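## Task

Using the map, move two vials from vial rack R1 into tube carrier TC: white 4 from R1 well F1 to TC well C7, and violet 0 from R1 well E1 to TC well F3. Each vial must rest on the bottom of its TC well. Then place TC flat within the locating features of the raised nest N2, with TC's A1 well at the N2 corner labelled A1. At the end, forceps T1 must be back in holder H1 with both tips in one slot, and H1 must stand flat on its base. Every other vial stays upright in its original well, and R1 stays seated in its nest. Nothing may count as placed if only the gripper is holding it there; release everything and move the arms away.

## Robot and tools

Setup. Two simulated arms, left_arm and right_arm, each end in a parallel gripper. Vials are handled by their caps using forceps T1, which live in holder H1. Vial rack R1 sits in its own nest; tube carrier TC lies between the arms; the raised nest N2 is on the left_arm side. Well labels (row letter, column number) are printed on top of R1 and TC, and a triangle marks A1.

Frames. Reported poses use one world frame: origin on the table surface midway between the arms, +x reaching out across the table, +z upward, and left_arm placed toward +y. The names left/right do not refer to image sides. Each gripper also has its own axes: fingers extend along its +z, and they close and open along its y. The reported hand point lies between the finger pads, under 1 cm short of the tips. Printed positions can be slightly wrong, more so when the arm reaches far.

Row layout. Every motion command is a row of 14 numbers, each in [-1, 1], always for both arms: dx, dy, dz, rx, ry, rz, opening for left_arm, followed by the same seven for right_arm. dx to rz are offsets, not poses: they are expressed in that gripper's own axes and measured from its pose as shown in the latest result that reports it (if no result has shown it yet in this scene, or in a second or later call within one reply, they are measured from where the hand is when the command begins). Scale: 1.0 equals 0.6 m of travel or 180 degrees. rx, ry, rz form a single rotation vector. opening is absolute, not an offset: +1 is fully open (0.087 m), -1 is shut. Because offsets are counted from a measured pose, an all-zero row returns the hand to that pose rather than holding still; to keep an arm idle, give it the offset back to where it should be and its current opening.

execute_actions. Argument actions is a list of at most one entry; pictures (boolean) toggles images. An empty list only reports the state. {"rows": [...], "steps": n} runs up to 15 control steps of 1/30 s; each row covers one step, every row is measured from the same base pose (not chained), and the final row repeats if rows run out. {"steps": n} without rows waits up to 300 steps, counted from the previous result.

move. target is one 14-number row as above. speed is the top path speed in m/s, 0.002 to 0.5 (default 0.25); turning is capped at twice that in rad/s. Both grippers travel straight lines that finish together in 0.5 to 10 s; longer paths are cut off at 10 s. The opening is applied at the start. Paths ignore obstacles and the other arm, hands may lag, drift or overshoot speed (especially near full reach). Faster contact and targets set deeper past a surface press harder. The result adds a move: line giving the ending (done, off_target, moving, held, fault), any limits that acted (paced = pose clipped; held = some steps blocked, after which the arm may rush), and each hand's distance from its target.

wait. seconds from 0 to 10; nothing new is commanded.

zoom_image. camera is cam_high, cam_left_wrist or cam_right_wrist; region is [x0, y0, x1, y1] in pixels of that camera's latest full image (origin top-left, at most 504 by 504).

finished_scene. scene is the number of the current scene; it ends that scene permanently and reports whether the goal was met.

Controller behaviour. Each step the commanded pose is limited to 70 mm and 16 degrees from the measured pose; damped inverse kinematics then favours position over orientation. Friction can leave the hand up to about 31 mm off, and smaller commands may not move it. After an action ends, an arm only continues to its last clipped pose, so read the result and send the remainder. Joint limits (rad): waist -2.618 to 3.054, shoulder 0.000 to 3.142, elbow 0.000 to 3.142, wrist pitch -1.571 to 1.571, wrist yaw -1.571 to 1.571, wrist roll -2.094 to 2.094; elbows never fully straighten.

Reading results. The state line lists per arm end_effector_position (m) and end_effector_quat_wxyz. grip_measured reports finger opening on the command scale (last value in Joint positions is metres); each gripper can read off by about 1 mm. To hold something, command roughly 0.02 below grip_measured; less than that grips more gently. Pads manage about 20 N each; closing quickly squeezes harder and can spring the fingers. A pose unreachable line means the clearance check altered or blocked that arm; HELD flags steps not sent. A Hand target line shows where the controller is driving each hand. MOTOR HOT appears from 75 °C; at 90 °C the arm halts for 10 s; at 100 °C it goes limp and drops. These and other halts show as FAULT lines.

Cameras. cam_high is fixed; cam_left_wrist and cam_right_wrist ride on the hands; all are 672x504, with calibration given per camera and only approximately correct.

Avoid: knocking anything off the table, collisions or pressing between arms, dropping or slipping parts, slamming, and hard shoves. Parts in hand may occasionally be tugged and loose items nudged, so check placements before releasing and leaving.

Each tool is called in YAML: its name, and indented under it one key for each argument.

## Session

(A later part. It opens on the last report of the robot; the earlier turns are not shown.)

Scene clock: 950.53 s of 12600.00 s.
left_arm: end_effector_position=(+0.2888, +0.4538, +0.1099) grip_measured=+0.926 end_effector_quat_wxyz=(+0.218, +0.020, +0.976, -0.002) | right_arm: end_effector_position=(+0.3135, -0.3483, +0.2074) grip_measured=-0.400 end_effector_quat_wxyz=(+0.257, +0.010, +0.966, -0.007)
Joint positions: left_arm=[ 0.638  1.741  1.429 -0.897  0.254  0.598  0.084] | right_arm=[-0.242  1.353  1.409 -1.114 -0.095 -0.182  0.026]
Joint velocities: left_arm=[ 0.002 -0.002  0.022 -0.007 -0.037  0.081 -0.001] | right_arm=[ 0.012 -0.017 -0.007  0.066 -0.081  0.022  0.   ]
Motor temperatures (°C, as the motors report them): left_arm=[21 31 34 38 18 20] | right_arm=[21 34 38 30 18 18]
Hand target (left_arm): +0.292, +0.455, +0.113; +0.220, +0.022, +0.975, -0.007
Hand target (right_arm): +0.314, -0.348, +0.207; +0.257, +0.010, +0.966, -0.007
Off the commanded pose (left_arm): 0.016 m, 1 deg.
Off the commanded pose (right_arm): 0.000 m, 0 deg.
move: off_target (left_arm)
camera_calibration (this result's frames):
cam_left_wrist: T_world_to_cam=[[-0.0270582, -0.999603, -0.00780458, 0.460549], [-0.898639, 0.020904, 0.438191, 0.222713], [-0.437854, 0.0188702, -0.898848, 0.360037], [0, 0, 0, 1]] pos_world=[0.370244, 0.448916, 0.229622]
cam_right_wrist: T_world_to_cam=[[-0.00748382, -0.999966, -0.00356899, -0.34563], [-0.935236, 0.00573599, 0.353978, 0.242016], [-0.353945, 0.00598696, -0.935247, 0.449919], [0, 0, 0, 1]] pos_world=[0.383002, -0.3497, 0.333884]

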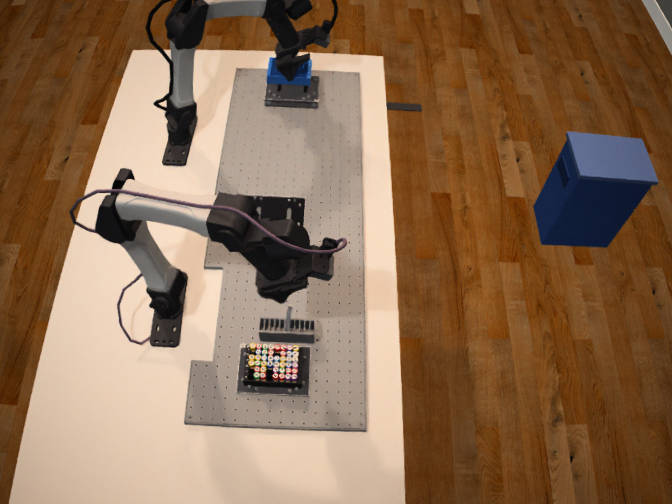

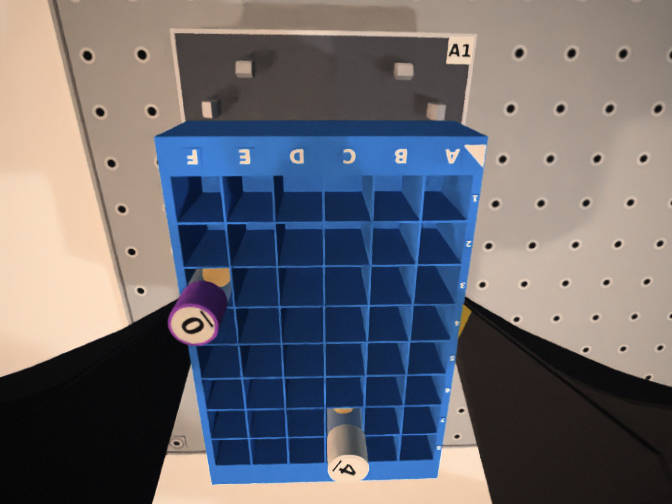

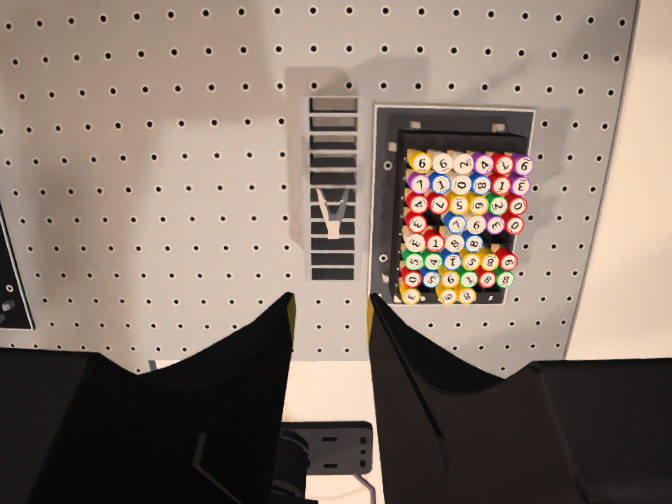

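move:
  target: [0.012,-0.004,0.06,0.003,-0.008,0.008,0.8,0,0,0,0,0,0,-0.4]
  speed: 0.04

Scene clock: 956.77 s of 12600.00 s.
left_arm: end_effector_position=(+0.2938, +0.4564, +0.0844) grip_measured=+0.926 end_effector_quat_wxyz=(+0.230, +0.024, +0.973, +0.005) | right_arm: end_effector_position=(+0.3135, -0.3483, +0.2074) grip_measured=-0.400 end_effector_quat_wxyz=(+0.257, +0.010, +0.966, -0.007)
Joint positions: left_arm=[ 0.638  1.748  1.329 -0.762  0.259  0.602  0.084] | right_arm=[-0.242  1.353  1.409 -1.114 -0.095 -0.182  0.026]
Joint velocities: left_arm=[-0.012 -0.012 -0.032  0.037 -0.066 -0.066 -0.   ] | right_arm=[ 0.002 -0.012 -0.007 -0.022 -0.037  0.007 -0.001]
Motor temperatures (°C, as the motors report them): left_arm=[21 31 34 38 18 20] | right_arm=[21 34 38 30 18 18]
Hand target (left_arm): +0.297, +0.450, +0.075; +0.230, +0.033, +0.973, -0.004
Hand target (right_arm): +0.314, -0.348, +0.207; +0.257, +0.010, +0.966, -0.007
Off the commanded pose (left_arm): 0.012 m, 1 deg.
Off the commanded pose (right_arm): 0.000 m, 0 deg.
After step 90, 1.87 s passed at rest.
move: off_target (left_arm)
camera_calibration (this result's frames):
cam_left_wrist: T_world_to_cam=[[-0.0317763, -0.999236, -0.0227419, 0.465567], [-0.909496, 0.0194716, 0.415257, 0.244067], [-0.414497, 0.033879, -0.90942, 0.326445], [0, 0, 0, 1]] pos_world=[0.372082, 0.4494, 0.206113]
cam_right_wrist: T_world_to_cam=[[-0.00748382, -0.999966, -0.00356899, -0.34563], [-0.935236, 0.00573599, 0.353978, 0.242016], [-0.353945, 0.00598696, -0.935247, 0.449919], [0, 0, 0, 1]] pos_world=[0.383002, -0.3497, 0.333884]

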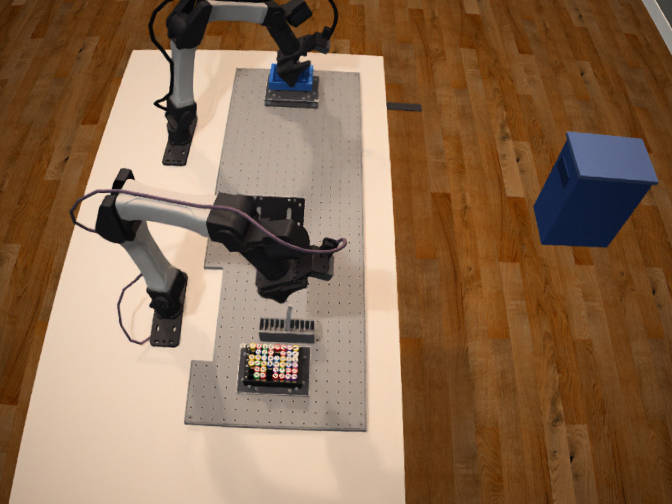

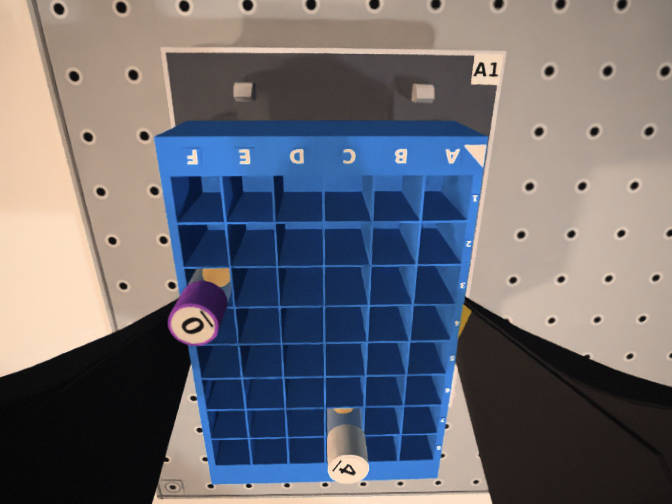

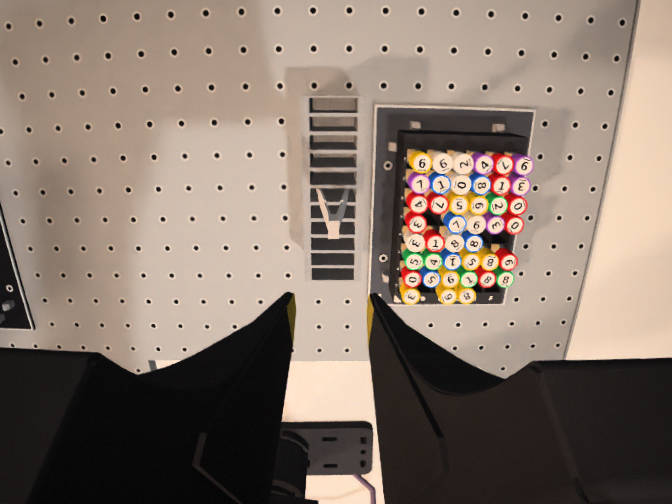

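move:
  target: [-0.007,-0.01,0.003,0.016,-0.01,0,0.8,0,0,0,0,0,0,-0.4]
  speed: 0.02

Scene clock: 965.77 s of 12600.00 s.
left_arm: end_effector_position=(+0.2984, +0.4495, +0.0857) grip_measured=+0.926 end_effector_quat_wxyz=(+0.243, +0.030, +0.969, -0.014) | right_arm: end_effector_position=(+0.3135, -0.3483, +0.2074) grip_measured=-0.400 end_effector_quat_wxyz=(+0.257, +0.010, +0.966, -0.007)
Joint positions: left_arm=[ 0.638  1.748  1.329 -0.76   0.306  0.605  0.084] | right_arm=[-0.242  1.353  1.409 -1.114 -0.095 -0.182  0.026]
Joint velocities: left_arm=[-0.012  0.017  0.002 -0.022  0.095 -0.022 -0.   ] | right_arm=[-0.007 -0.007  0.002  0.022 -0.066 -0.037  0.   ]
Motor temperatures (°C, as the motors report them): left_arm=[21 31 34 38 18 20] | right_arm=[21 34 38 30 18 18]
Hand target (left_arm): +0.298, +0.450, +0.085; +0.245, +0.030, +0.969, -0.020
Hand target (right_arm): +0.314, -0.348, +0.207; +0.257, +0.010, +0.966, -0.007
Off the commanded pose (left_arm): 0.001 m, 1 deg.
Off the commanded pose (right_arm): 0.000 m, 0 deg.
After step 90, 4.30 s passed at rest.
move: done
camera_calibration (this result's frames):
cam_left_wrist: T_world_to_cam=[[-0.0524639, -0.998571, 0.0101406, 0.462], [-0.919361, 0.052262, 0.389929, 0.238292], [-0.389902, 0.0111343, -0.920789, 0.333608], [0, 0, 0, 1]] pos_world=[0.373389, 0.445172, 0.20958]
cam_right_wrist: T_world_to_cam=[[-0.00748382, -0.999966, -0.00356899, -0.34563], [-0.935236, 0.00573599, 0.353978, 0.242016], [-0.353945, 0.00598696, -0.935247, 0.449919], [0, 0, 0, 1]] pos_world=[0.383002, -0.3497, 0.333884]

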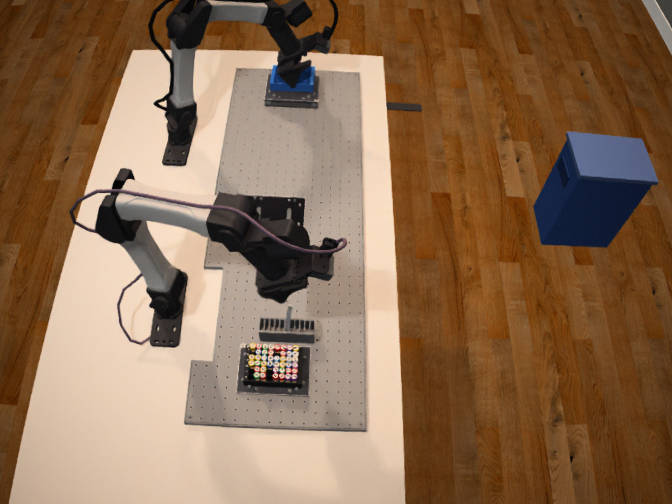

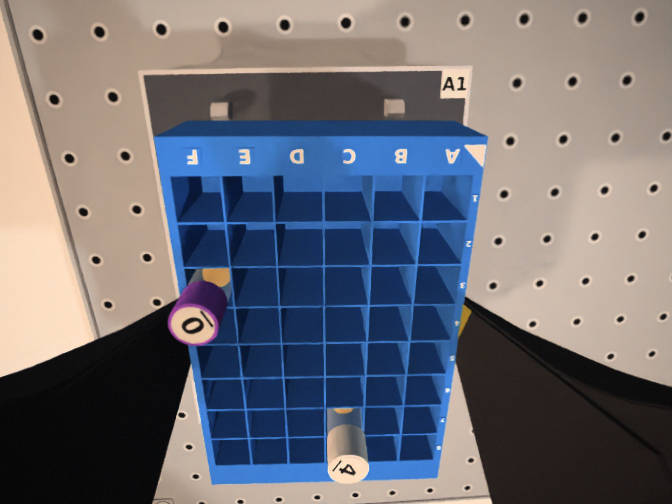

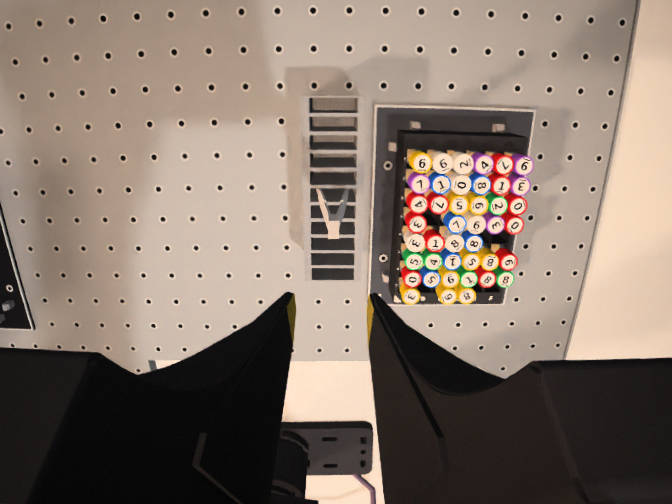

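Back half.

move:
  target: [0.005,0.008,-0.001,-0.009,0.0055,0,0.8,0,0,0,0,0,0,-0.4]
  speed: 0.02

move:
  target: [0.02,-0.002,0.034,0.002,0.004,0,0.8,0,0,0,0,0,0,-0.4]
  speed: 0.03

Scene clock: 973.30 s of 12600.00 s.
left_arm: end_effector_position=(+0.2959, +0.4538, +0.0850) grip_measured=+0.926 end_effector_quat_wxyz=(+0.236, +0.028, +0.971, -0.002) | right_arm: end_effector_position=(+0.3135, -0.3483, +0.2074) grip_measured=-0.400 end_effector_quat_wxyz=(+0.257, +0.010, +0.966, -0.007)
Joint positions: left_arm=[ 0.638  1.748  1.329 -0.76   0.278  0.605  0.084] | right_arm=[-0.242  1.353  1.409 -1.114 -0.095 -0.182  0.026]
Joint velocities: left_arm=[-0.012 -0.012  0.012  0.007 -0.11  -0.022 -0.001] | right_arm=[-0.022 -0.017  0.002 -0.007  0.066  0.022  0.002]
Motor temperatures (°C, as the motors report them): left_arm=[21 31 34 37 18 20] | right_arm=[21 34 38 30 18 18]
Hand target (left_arm): +0.296, +0.454, +0.085; +0.235, +0.027, +0.972, -0.000
Hand target (right_arm): +0.314, -0.348, +0.207; +0.257, +0.010, +0.966, -0.007
Off the commanded pose (left_arm): 0.001 m, 0 deg.
Off the commanded pose (right_arm): 0.000 m, 0 deg.
After step 90, 3.43 s passed at rest.
move: done
camera_calibration (this result's frames):
cam_left_wrist: T_world_to_cam=[[-0.0420459, -0.999057, -0.0107909, 0.465034], [-0.91393, 0.034095, 0.404436, 0.24141], [-0.403687, 0.0268671, -0.914502, 0.328299], [0, 0, 0, 1]] pos_world=[0.372715, 0.447544, 0.207613]
cam_right_wrist: T_world_to_cam=[[-0.00748382, -0.999966, -0.00356899, -0.34563], [-0.935236, 0.00573599, 0.353978, 0.242016], [-0.353945, 0.00598696, -0.935247, 0.449919], [0, 0, 0, 1]] pos_world=[0.383002, -0.3497, 0.333884]

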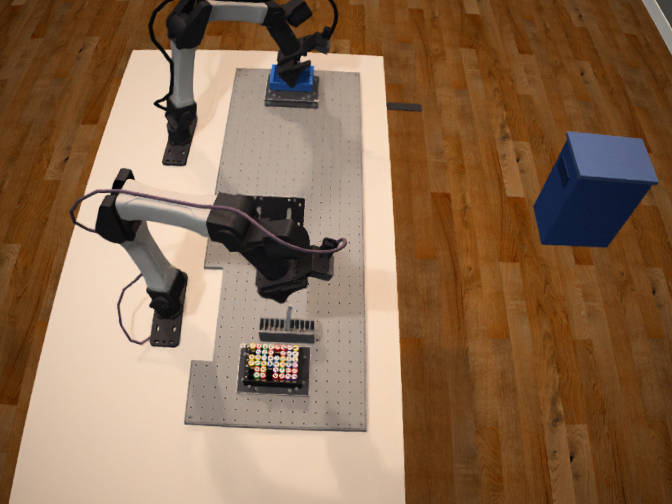

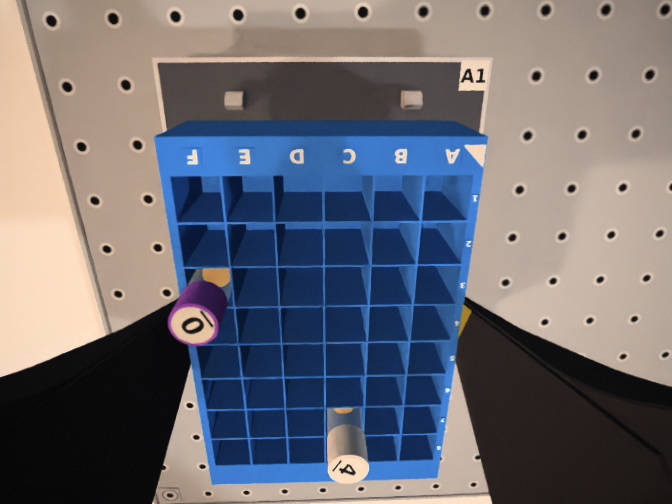

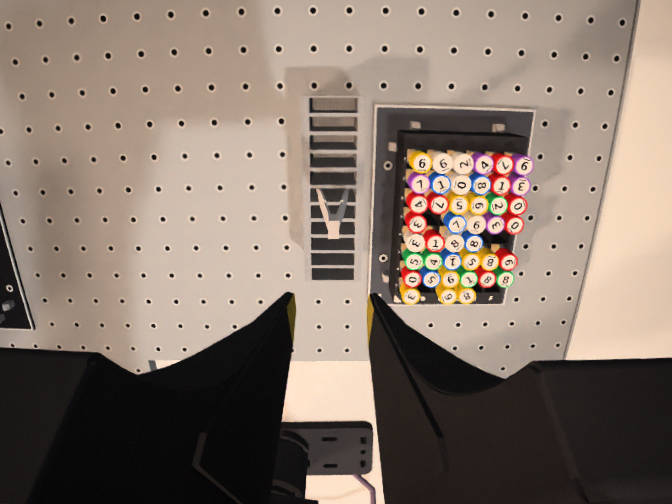

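Scene clock: 974.43 s of 12600.00 s.
left_arm: end_effector_position=(+0.2944, +0.4527, +0.0724) grip_measured=+0.926 end_effector_quat_wxyz=(+0.234, +0.027, +0.972, -0.004) | right_arm: end_effector_position=(+0.3135, -0.3483, +0.2074) grip_measured=-0.400 end_effector_quat_wxyz=(+0.257, +0.010, +0.966, -0.007)
Joint positions: left_arm=[ 0.638  1.756  1.289 -0.718  0.278  0.605  0.084] | right_arm=[-0.242  1.353  1.409 -1.114 -0.095 -0.182  0.026]
Joint velocities: left_arm=[-0.007  0.007  0.022 -0.007  0.022 -0.007  0.001] | right_arm=[ 0.002 -0.012 -0.012 -0.037 -0.007  0.007 -0.   ]
Motor temperatures (°C, as the motors report them): left_arm=[21 31 34 37 18 20] | right_arm=[21 34 38 30 18 18]
Hand target (left_arm): +0.294, +0.452, +0.062; +0.230, +0.028, +0.973, -0.005
Hand target (right_arm): +0.314, -0.348, +0.207; +0.257, +0.010, +0.966, -0.007
Off the commanded pose (left_arm): 0.011 m, 1 deg.
Off the commanded pose (right_arm): 0.000 m, 0 deg.
move: off_target (left_arm)
camera_calibration (this result's frames):
cam_left_wrist: T_world_to_cam=[[-0.0420887, -0.999087, -0.00734655, 0.463556], [-0.912016, 0.0354159, 0.408624, 0.243678], [-0.40799, 0.0238986, -0.912673, 0.318669], [0, 0, 0, 1]] pos_world=[0.371762, 0.446887, 0.194674]
cam_right_wrist: T_world_to_cam=[[-0.00748382, -0.999966, -0.00356899, -0.34563], [-0.935236, 0.00573599, 0.353978, 0.242016], [-0.353945, 0.00598696, -0.935247, 0.449919], [0, 0, 0, 1]] pos_world=[0.383002, -0.3497, 0.333884]

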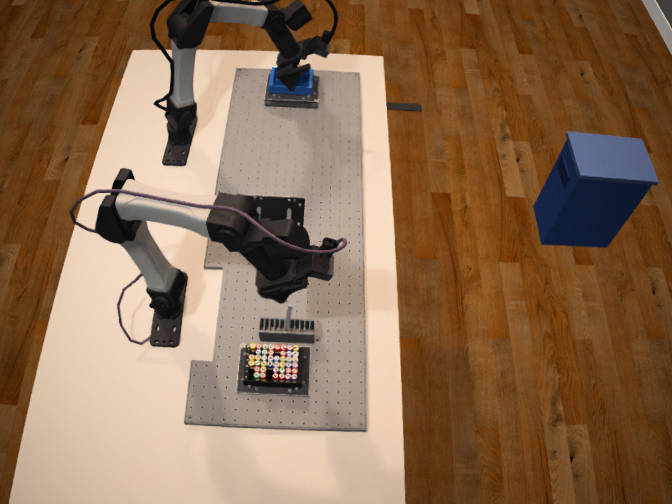

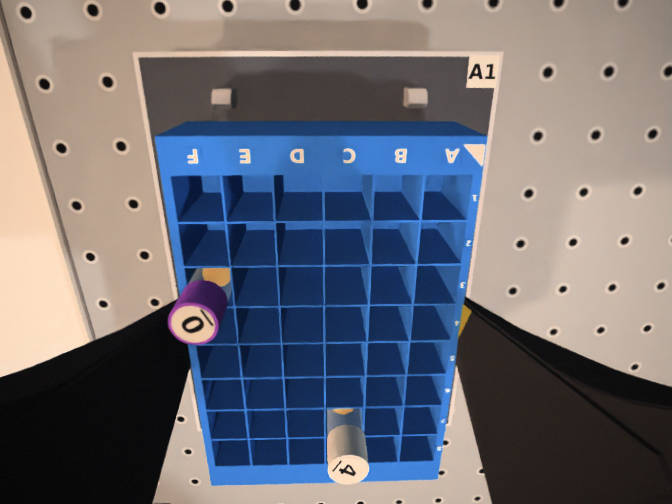

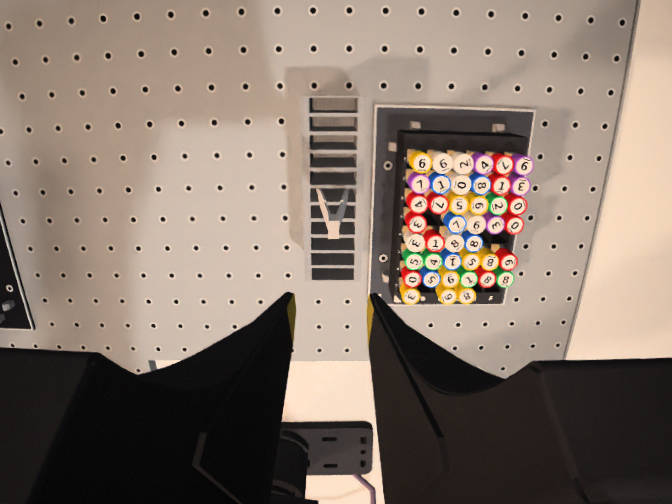

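Need about 3 mm forward, with about 7 mm still to descend.

move:
  target: [-0.007,0,0,0,-0.007,0,0.8,0,0,0,0,0,0,-0.4]
  speed: 0.02

Scene clock: 981.53 s of 12600.00 s.
left_arm: end_effector_position=(+0.2943, +0.4527, +0.0724) grip_measured=+0.926 end_effector_quat_wxyz=(+0.234, +0.027, +0.972, -0.004) | right_arm: end_effector_position=(+0.3135, -0.3483, +0.2074) grip_measured=-0.400 end_effector_quat_wxyz=(+0.257, +0.010, +0.966, -0.007)
Joint positions: left_arm=[ 0.638  1.756  1.289 -0.718  0.278  0.604  0.084] | right_arm=[-0.242  1.353  1.409 -1.114 -0.095 -0.182  0.026]
Joint velocities: left_arm=[ 0.007  0.007 -0.017 -0.037  0.051  0.022  0.001] | right_arm=[ 0.007 -0.027  0.002 -0.037  0.037 -0.037 -0.001]
Motor temperatures (°C, as the motors report them): left_arm=[21 31 34 38 18 20] | right_arm=[21 34 39 30 18 18]
Hand target (left_arm): +0.298, +0.453, +0.074; +0.244, +0.027, +0.969, -0.004
Hand target (right_arm): +0.314, -0.348, +0.207; +0.257, +0.010, +0.966, -0.007
Off the commanded pose (left_arm): 0.004 m, 1 deg.
Off the commanded pose (right_arm): 0.000 m, 0 deg.
After step 90, 3.33 s passed at rest.
move: done
camera_calibration (this result's frames):
cam_left_wrist: T_world_to_cam=[[-0.0410702, -0.999133, -0.0068267, 0.463192], [-0.912042, 0.0346982, 0.408627, 0.244009], [-0.408036, 0.0230086, -0.912676, 0.319085], [0, 0, 0, 1]] pos_world=[0.371768, 0.446982, 0.194675]
cam_right_wrist: T_world_to_cam=[[-0.00748382, -0.999966, -0.00356899, -0.34563], [-0.935236, 0.00573599, 0.353978, 0.242016], [-0.353945, 0.00598696, -0.935247, 0.449919], [0, 0, 0, 1]] pos_world=[0.383002, -0.3497, 0.333884]

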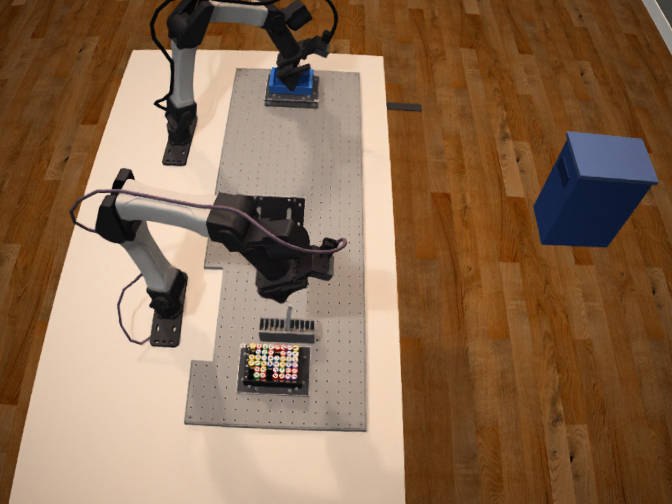

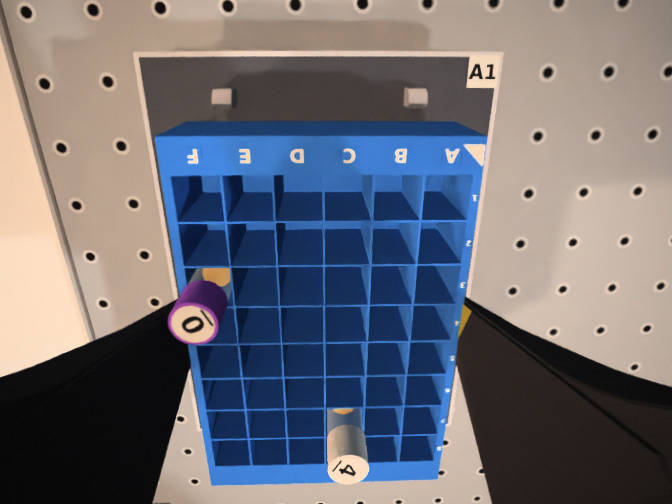

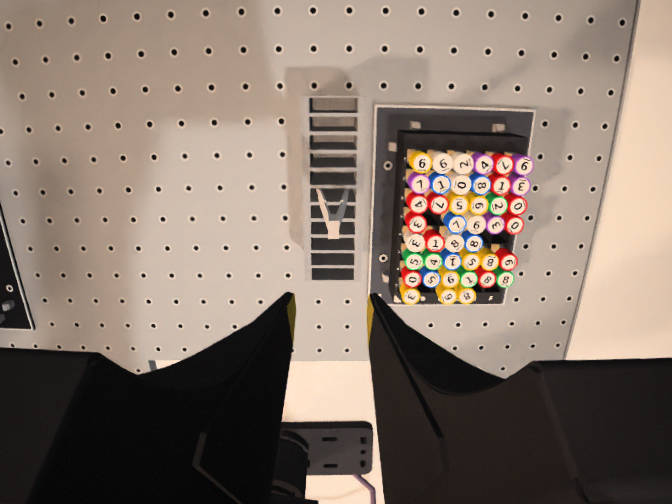

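move:
  target: [-0.01,0,0.004,0,-0.012,0,0.8,0,0,0,0,0,0,-0.4]
  speed: 0.02

Scene clock: 1000.63 s of 12600.00 s.
left_arm: end_effector_position=(+0.2979, +0.4535, +0.0735) grip_measured=+0.926 end_effector_quat_wxyz=(+0.241, +0.026, +0.970, -0.003) | right_arm: end_effector_position=(+0.3135, -0.3483, +0.2074) grip_measured=-0.400 end_effector_quat_wxyz=(+0.257, +0.010, +0.966, -0.007)
Joint positions: left_arm=[ 0.638  1.756  1.289 -0.703  0.285  0.6    0.084] | right_arm=[-0.242  1.353  1.409 -1.114 -0.095 -0.182  0.026]
Joint velocities: left_arm=[-0.002  0.007 -0.007  0.007 -0.051 -0.007 -0.   ] | right_arm=[ 0.012 -0.002  0.002 -0.007 -0.022  0.037  0.   ]
Motor temperatures (°C, as the motors report them): left_arm=[21 32 34 37 18 20] | right_arm=[21 34 39 30 18 18]
Hand target (left_arm): +0.301, +0.452, +0.073; +0.251, +0.026, +0.967, -0.005
Hand target (right_arm): +0.314, -0.348, +0.207; +0.257, +0.010, +0.966, -0.007
Off the commanded pose (left_arm): 0.003 m, 1 deg.
Off the commanded pose (right_arm): 0.000 m, 0 deg.
After step 90, 14.83 s passed at rest.
move: done
camera_calibration (this result's frames):
cam_left_wrist: T_world_to_cam=[[-0.0403425, -0.99915, -0.00842566, 0.464011], [-0.918349, 0.0337547, 0.39433, 0.250134], [-0.39371, 0.0236459, -0.91893, 0.317424], [0, 0, 0, 1]] pos_world=[0.373403, 0.447668, 0.196964]
cam_right_wrist: T_world_to_cam=[[-0.00748382, -0.999966, -0.00356899, -0.34563], [-0.935236, 0.00573599, 0.353978, 0.242016], [-0.353945, 0.00598696, -0.935247, 0.449919], [0, 0, 0, 1]] pos_world=[0.383002, -0.3497, 0.333884]

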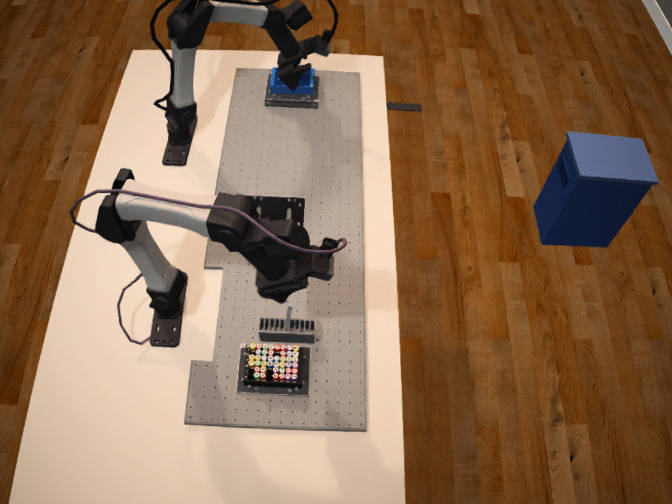

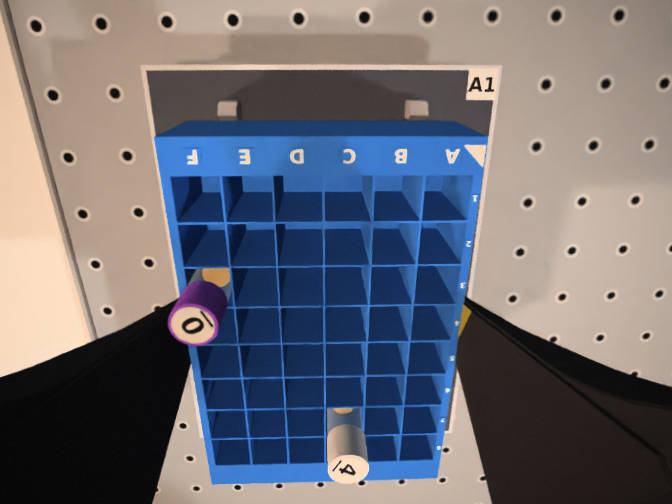

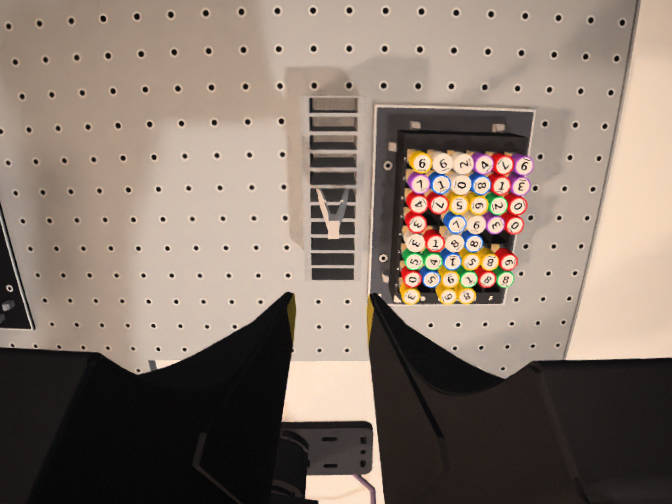

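move:
  target: [0.02,-0.002,0.034,0.002,0.004,0,0.8,0,0,0,0,0,0,-0.4]
  speed: 0.03

Scene clock: 1005.33 s of 12600.00 s.
left_arm: end_effector_position=(+0.2974, +0.4530, +0.0626) grip_measured=+0.926 end_effector_quat_wxyz=(+0.240, +0.026, +0.970, -0.004) | right_arm: end_effector_position=(+0.3135, -0.3483, +0.2074) grip_measured=-0.400 end_effector_quat_wxyz=(+0.257, +0.010, +0.966, -0.007)
Joint positions: left_arm=[ 0.638  1.765  1.256 -0.664  0.286  0.599  0.084] | right_arm=[-0.242  1.353  1.409 -1.114 -0.095 -0.182  0.026]
Joint velocities: left_arm=[-0.007 -0.002 -0.007 -0.066  0.022 -0.066  0.002] | right_arm=[-0.002  0.007  0.012 -0.007  0.007  0.007 -0.001]
Motor temperatures (°C, as the motors report them): left_arm=[21 32 34 37 18 20] | right_arm=[21 34 39 30 18 18]
Hand target (left_arm): +0.296, +0.452, +0.050; +0.235, +0.027, +0.972, -0.007
Hand target (right_arm): +0.314, -0.348, +0.207; +0.257, +0.010, +0.966, -0.007
Off the commanded pose (left_arm): 0.013 m, 1 deg.
Off the commanded pose (right_arm): 0.000 m, 0 deg.
After step 90, 0.67 s passed at rest.
move: off_target (left_arm)
camera_calibration (this result's frames):
cam_left_wrist: T_world_to_cam=[[-0.0394922, -0.9992, -0.00623583, 0.463039], [-0.917703, 0.0338009, 0.395826, 0.253647], [-0.395298, 0.0213547, -0.918304, 0.308705], [0, 0, 0, 1]] pos_world=[0.373089, 0.447503, 0.185973]
cam_right_wrist: T_world_to_cam=[[-0.00748382, -0.999966, -0.00356899, -0.34563], [-0.935236, 0.00573599, 0.353978, 0.242016], [-0.353945, 0.00598696, -0.935247, 0.449919], [0, 0, 0, 1]] pos_world=[0.383002, -0.3497, 0.333884]

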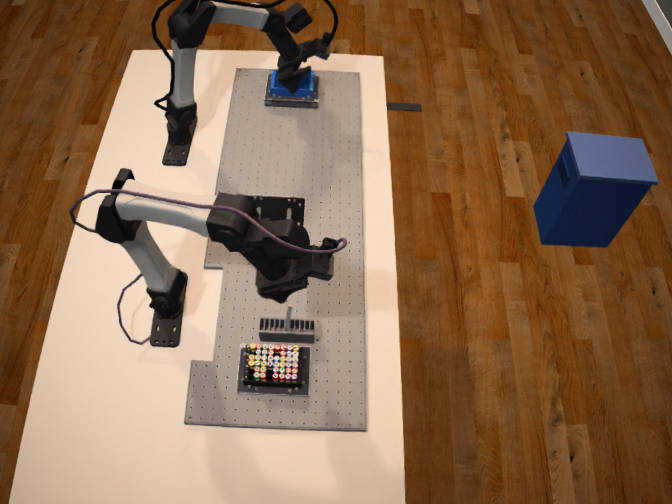

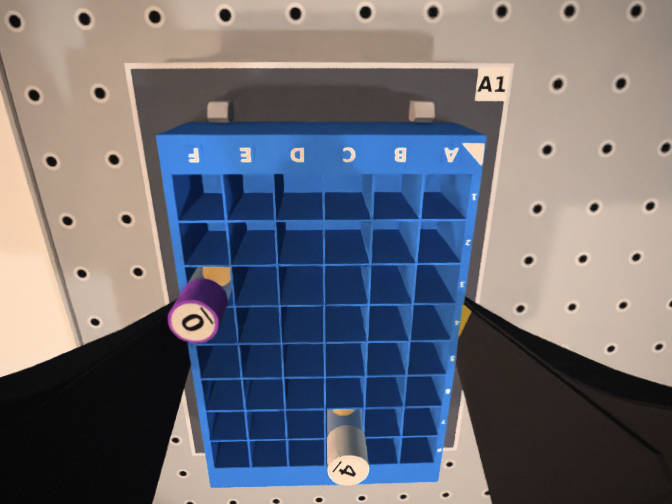

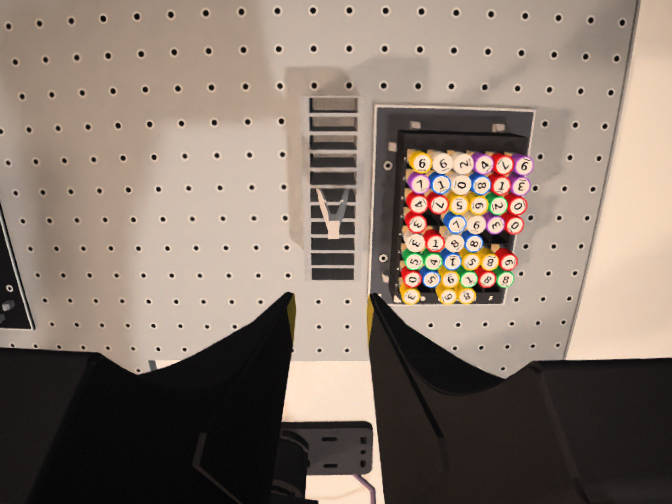

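move:
  target: [0,0,0,0,0,0,1,0,0,0,0,0,0,-0.4]

move:
  target: [-0.09,0,-0.175,0,0,0,1,0,0,0,0,0,0,-0.4]
  speed: 0.08

zoom_image:
  camera: "cam_high"
  region: [250,40,340,120]

Scene clock: 1014.47 s of 12600.00 s.
left_arm: end_effector_position=(+0.2974, +0.4530, +0.0626) grip_measured=+0.982 end_effector_quat_wxyz=(+0.240, +0.026, +0.970, -0.004) | right_arm: end_effector_position=(+0.3135, -0.3483, +0.2074) grip_measured=-0.400 end_effector_quat_wxyz=(+0.257, +0.010, +0.966, -0.007)
Joint positions: left_arm=[ 0.638  1.765  1.256 -0.664  0.286  0.599  0.087] | right_arm=[-0.242  1.353  1.409 -1.114 -0.095 -0.182  0.026]
Joint velocities: left_arm=[-0.007 -0.017  0.022 -0.022  0.007 -0.037  0.001] | right_arm=[-0.002 -0.007  0.007 -0.022 -0.007  0.022 -0.001]
Motor temperatures (°C, as the motors report them): left_arm=[21 32 33 37 18 20] | right_arm=[21 34 39 30 18 18]
Hand target (left_arm): +0.297, +0.453, +0.063; +0.240, +0.026, +0.970, -0.004
Hand target (right_arm): +0.314, -0.348, +0.207; +0.257, +0.010, +0.966, -0.007
Off the commanded pose (left_arm): 0.000 m, 0 deg.
Off the commanded pose (right_arm): 0.000 m, 0 deg.
After step 90, 5.43 s passed at rest.
move: done
camera_calibration (this result's frames):
cam_left_wrist: T_world_to_cam=[[-0.0394922, -0.9992, -0.00623583, 0.463039], [-0.917703, 0.0338009, 0.395826, 0.253647], [-0.395298, 0.0213547, -0.918304, 0.308705], [0, 0, 0, 1]] pos_world=[0.373089, 0.447503, 0.185973]
cam_right_wrist: T_world_to_cam=[[-0.00748382, -0.999966, -0.00356899, -0.34563], [-0.935236, 0.00573599, 0.353978, 0.242016], [-0.353945, 0.00598696, -0.935247, 0.449919], [0, 0, 0, 1]] pos_world=[0.383002, -0.3497, 0.333884]

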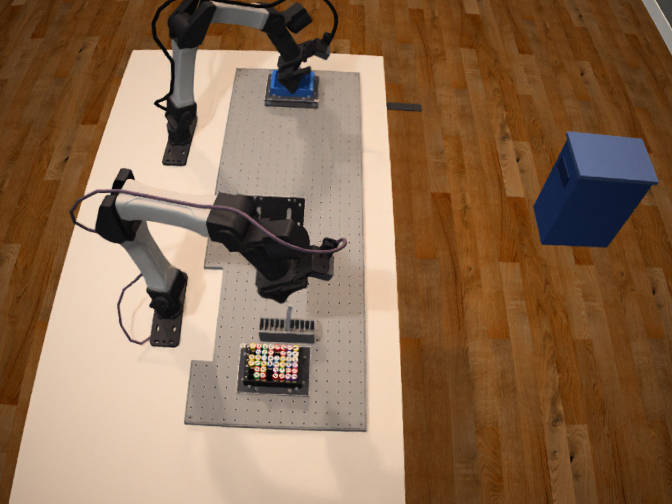

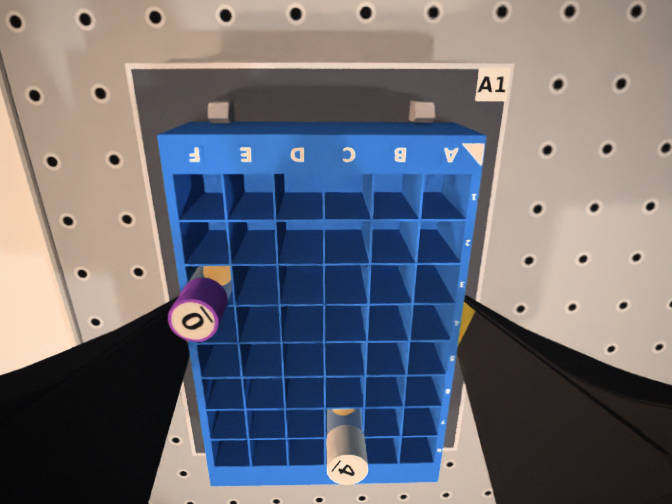

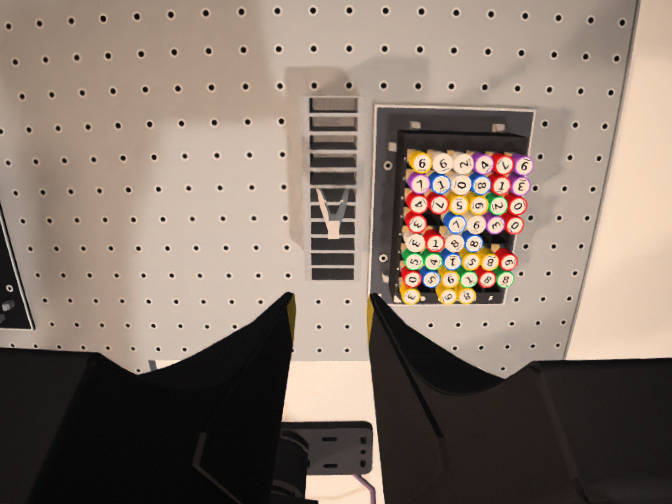

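Scene clock: 1016.53 s of 12600.00 s.
left_arm: end_effector_position=(+0.2986, +0.4539, +0.1799) grip_measured=+0.982 end_effector_quat_wxyz=(+0.245, +0.027, +0.969, -0.001) | right_arm: end_effector_position=(+0.3135, -0.3483, +0.2074) grip_measured=-0.400 end_effector_quat_wxyz=(+0.257, +0.010, +0.966, -0.007)
Joint positions: left_arm=[ 0.638  1.742  1.695 -1.113  0.286  0.6    0.087] | right_arm=[-0.242  1.353  1.409 -1.114 -0.095 -0.182  0.026]
Joint velocities: left_arm=[ 0.007 -0.017  0.007 -0.037 -0.066  0.022 -0.002] | right_arm=[ 0.007  0.022  0.007 -0.081  0.007  0.007  0.   ]
Motor temperatures (°C, as the motors report them): left_arm=[21 32 34 37 18 20] | right_arm=[21 34 39 30 18 18]
Hand target (left_arm): +0.297, +0.455, +0.181; +0.241, +0.026, +0.970, -0.004
Hand target (right_arm): +0.314, -0.348, +0.207; +0.257, +0.010, +0.966, -0.007
Off the commanded pose (left_arm): 0.003 m, 1 deg.
Off the commanded pose (right_arm): 0.000 m, 0 deg.
move: done
camera_calibration (this result's frames):
cam_left_wrist: T_world_to_cam=[[-0.0403941, -0.999081, -0.0143312, 0.466395], [-0.921732, 0.0317223, 0.386528, 0.212128], [-0.385719, 0.0288229, -0.922166, 0.41138], [0, 0, 0, 1]] pos_world=[0.373042, 0.44738, 0.304051]
cam_right_wrist: T_world_to_cam=[[-0.00748382, -0.999966, -0.00356899, -0.34563], [-0.935236, 0.00573599, 0.353978, 0.242016], [-0.353945, 0.00598696, -0.935247, 0.449919], [0, 0, 0, 1]] pos_world=[0.383002, -0.3497, 0.333884]

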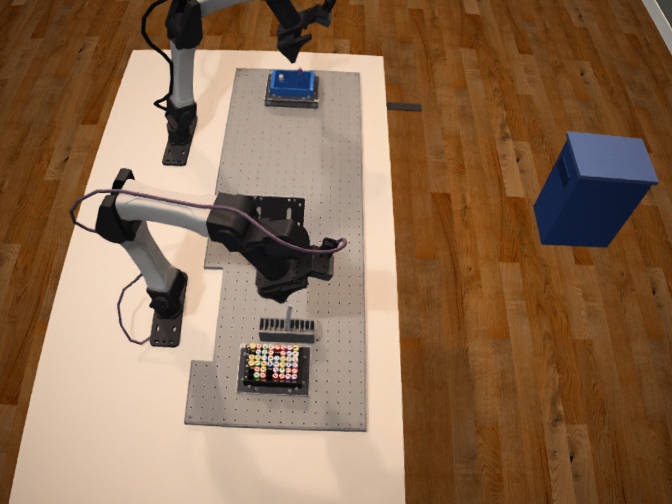

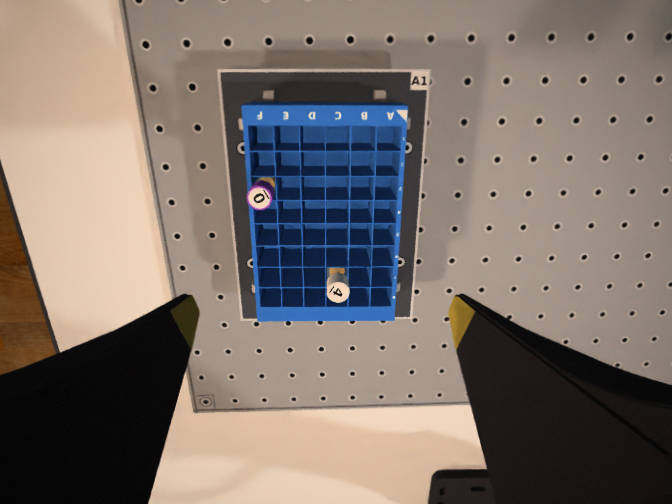

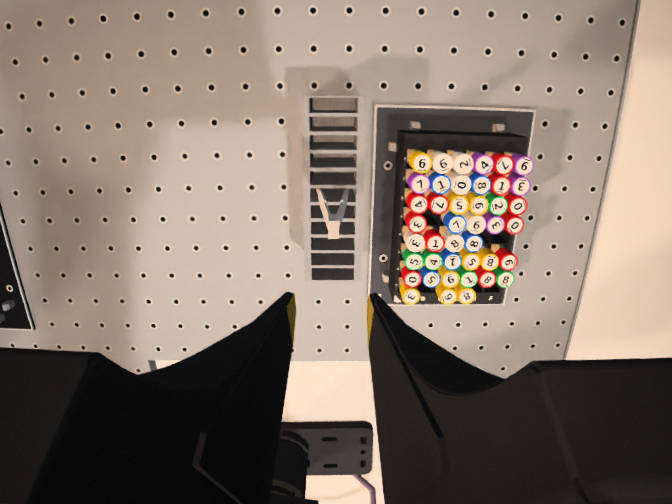

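Region (250, 40, 340, 120) of cam_high's 672x504 image, scaled by 5.600, with more detail than that image has.

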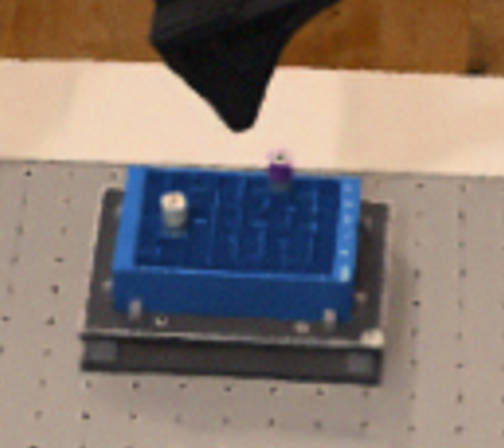

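finished_scene:
  scene: 2

The scene is finished: the task was done.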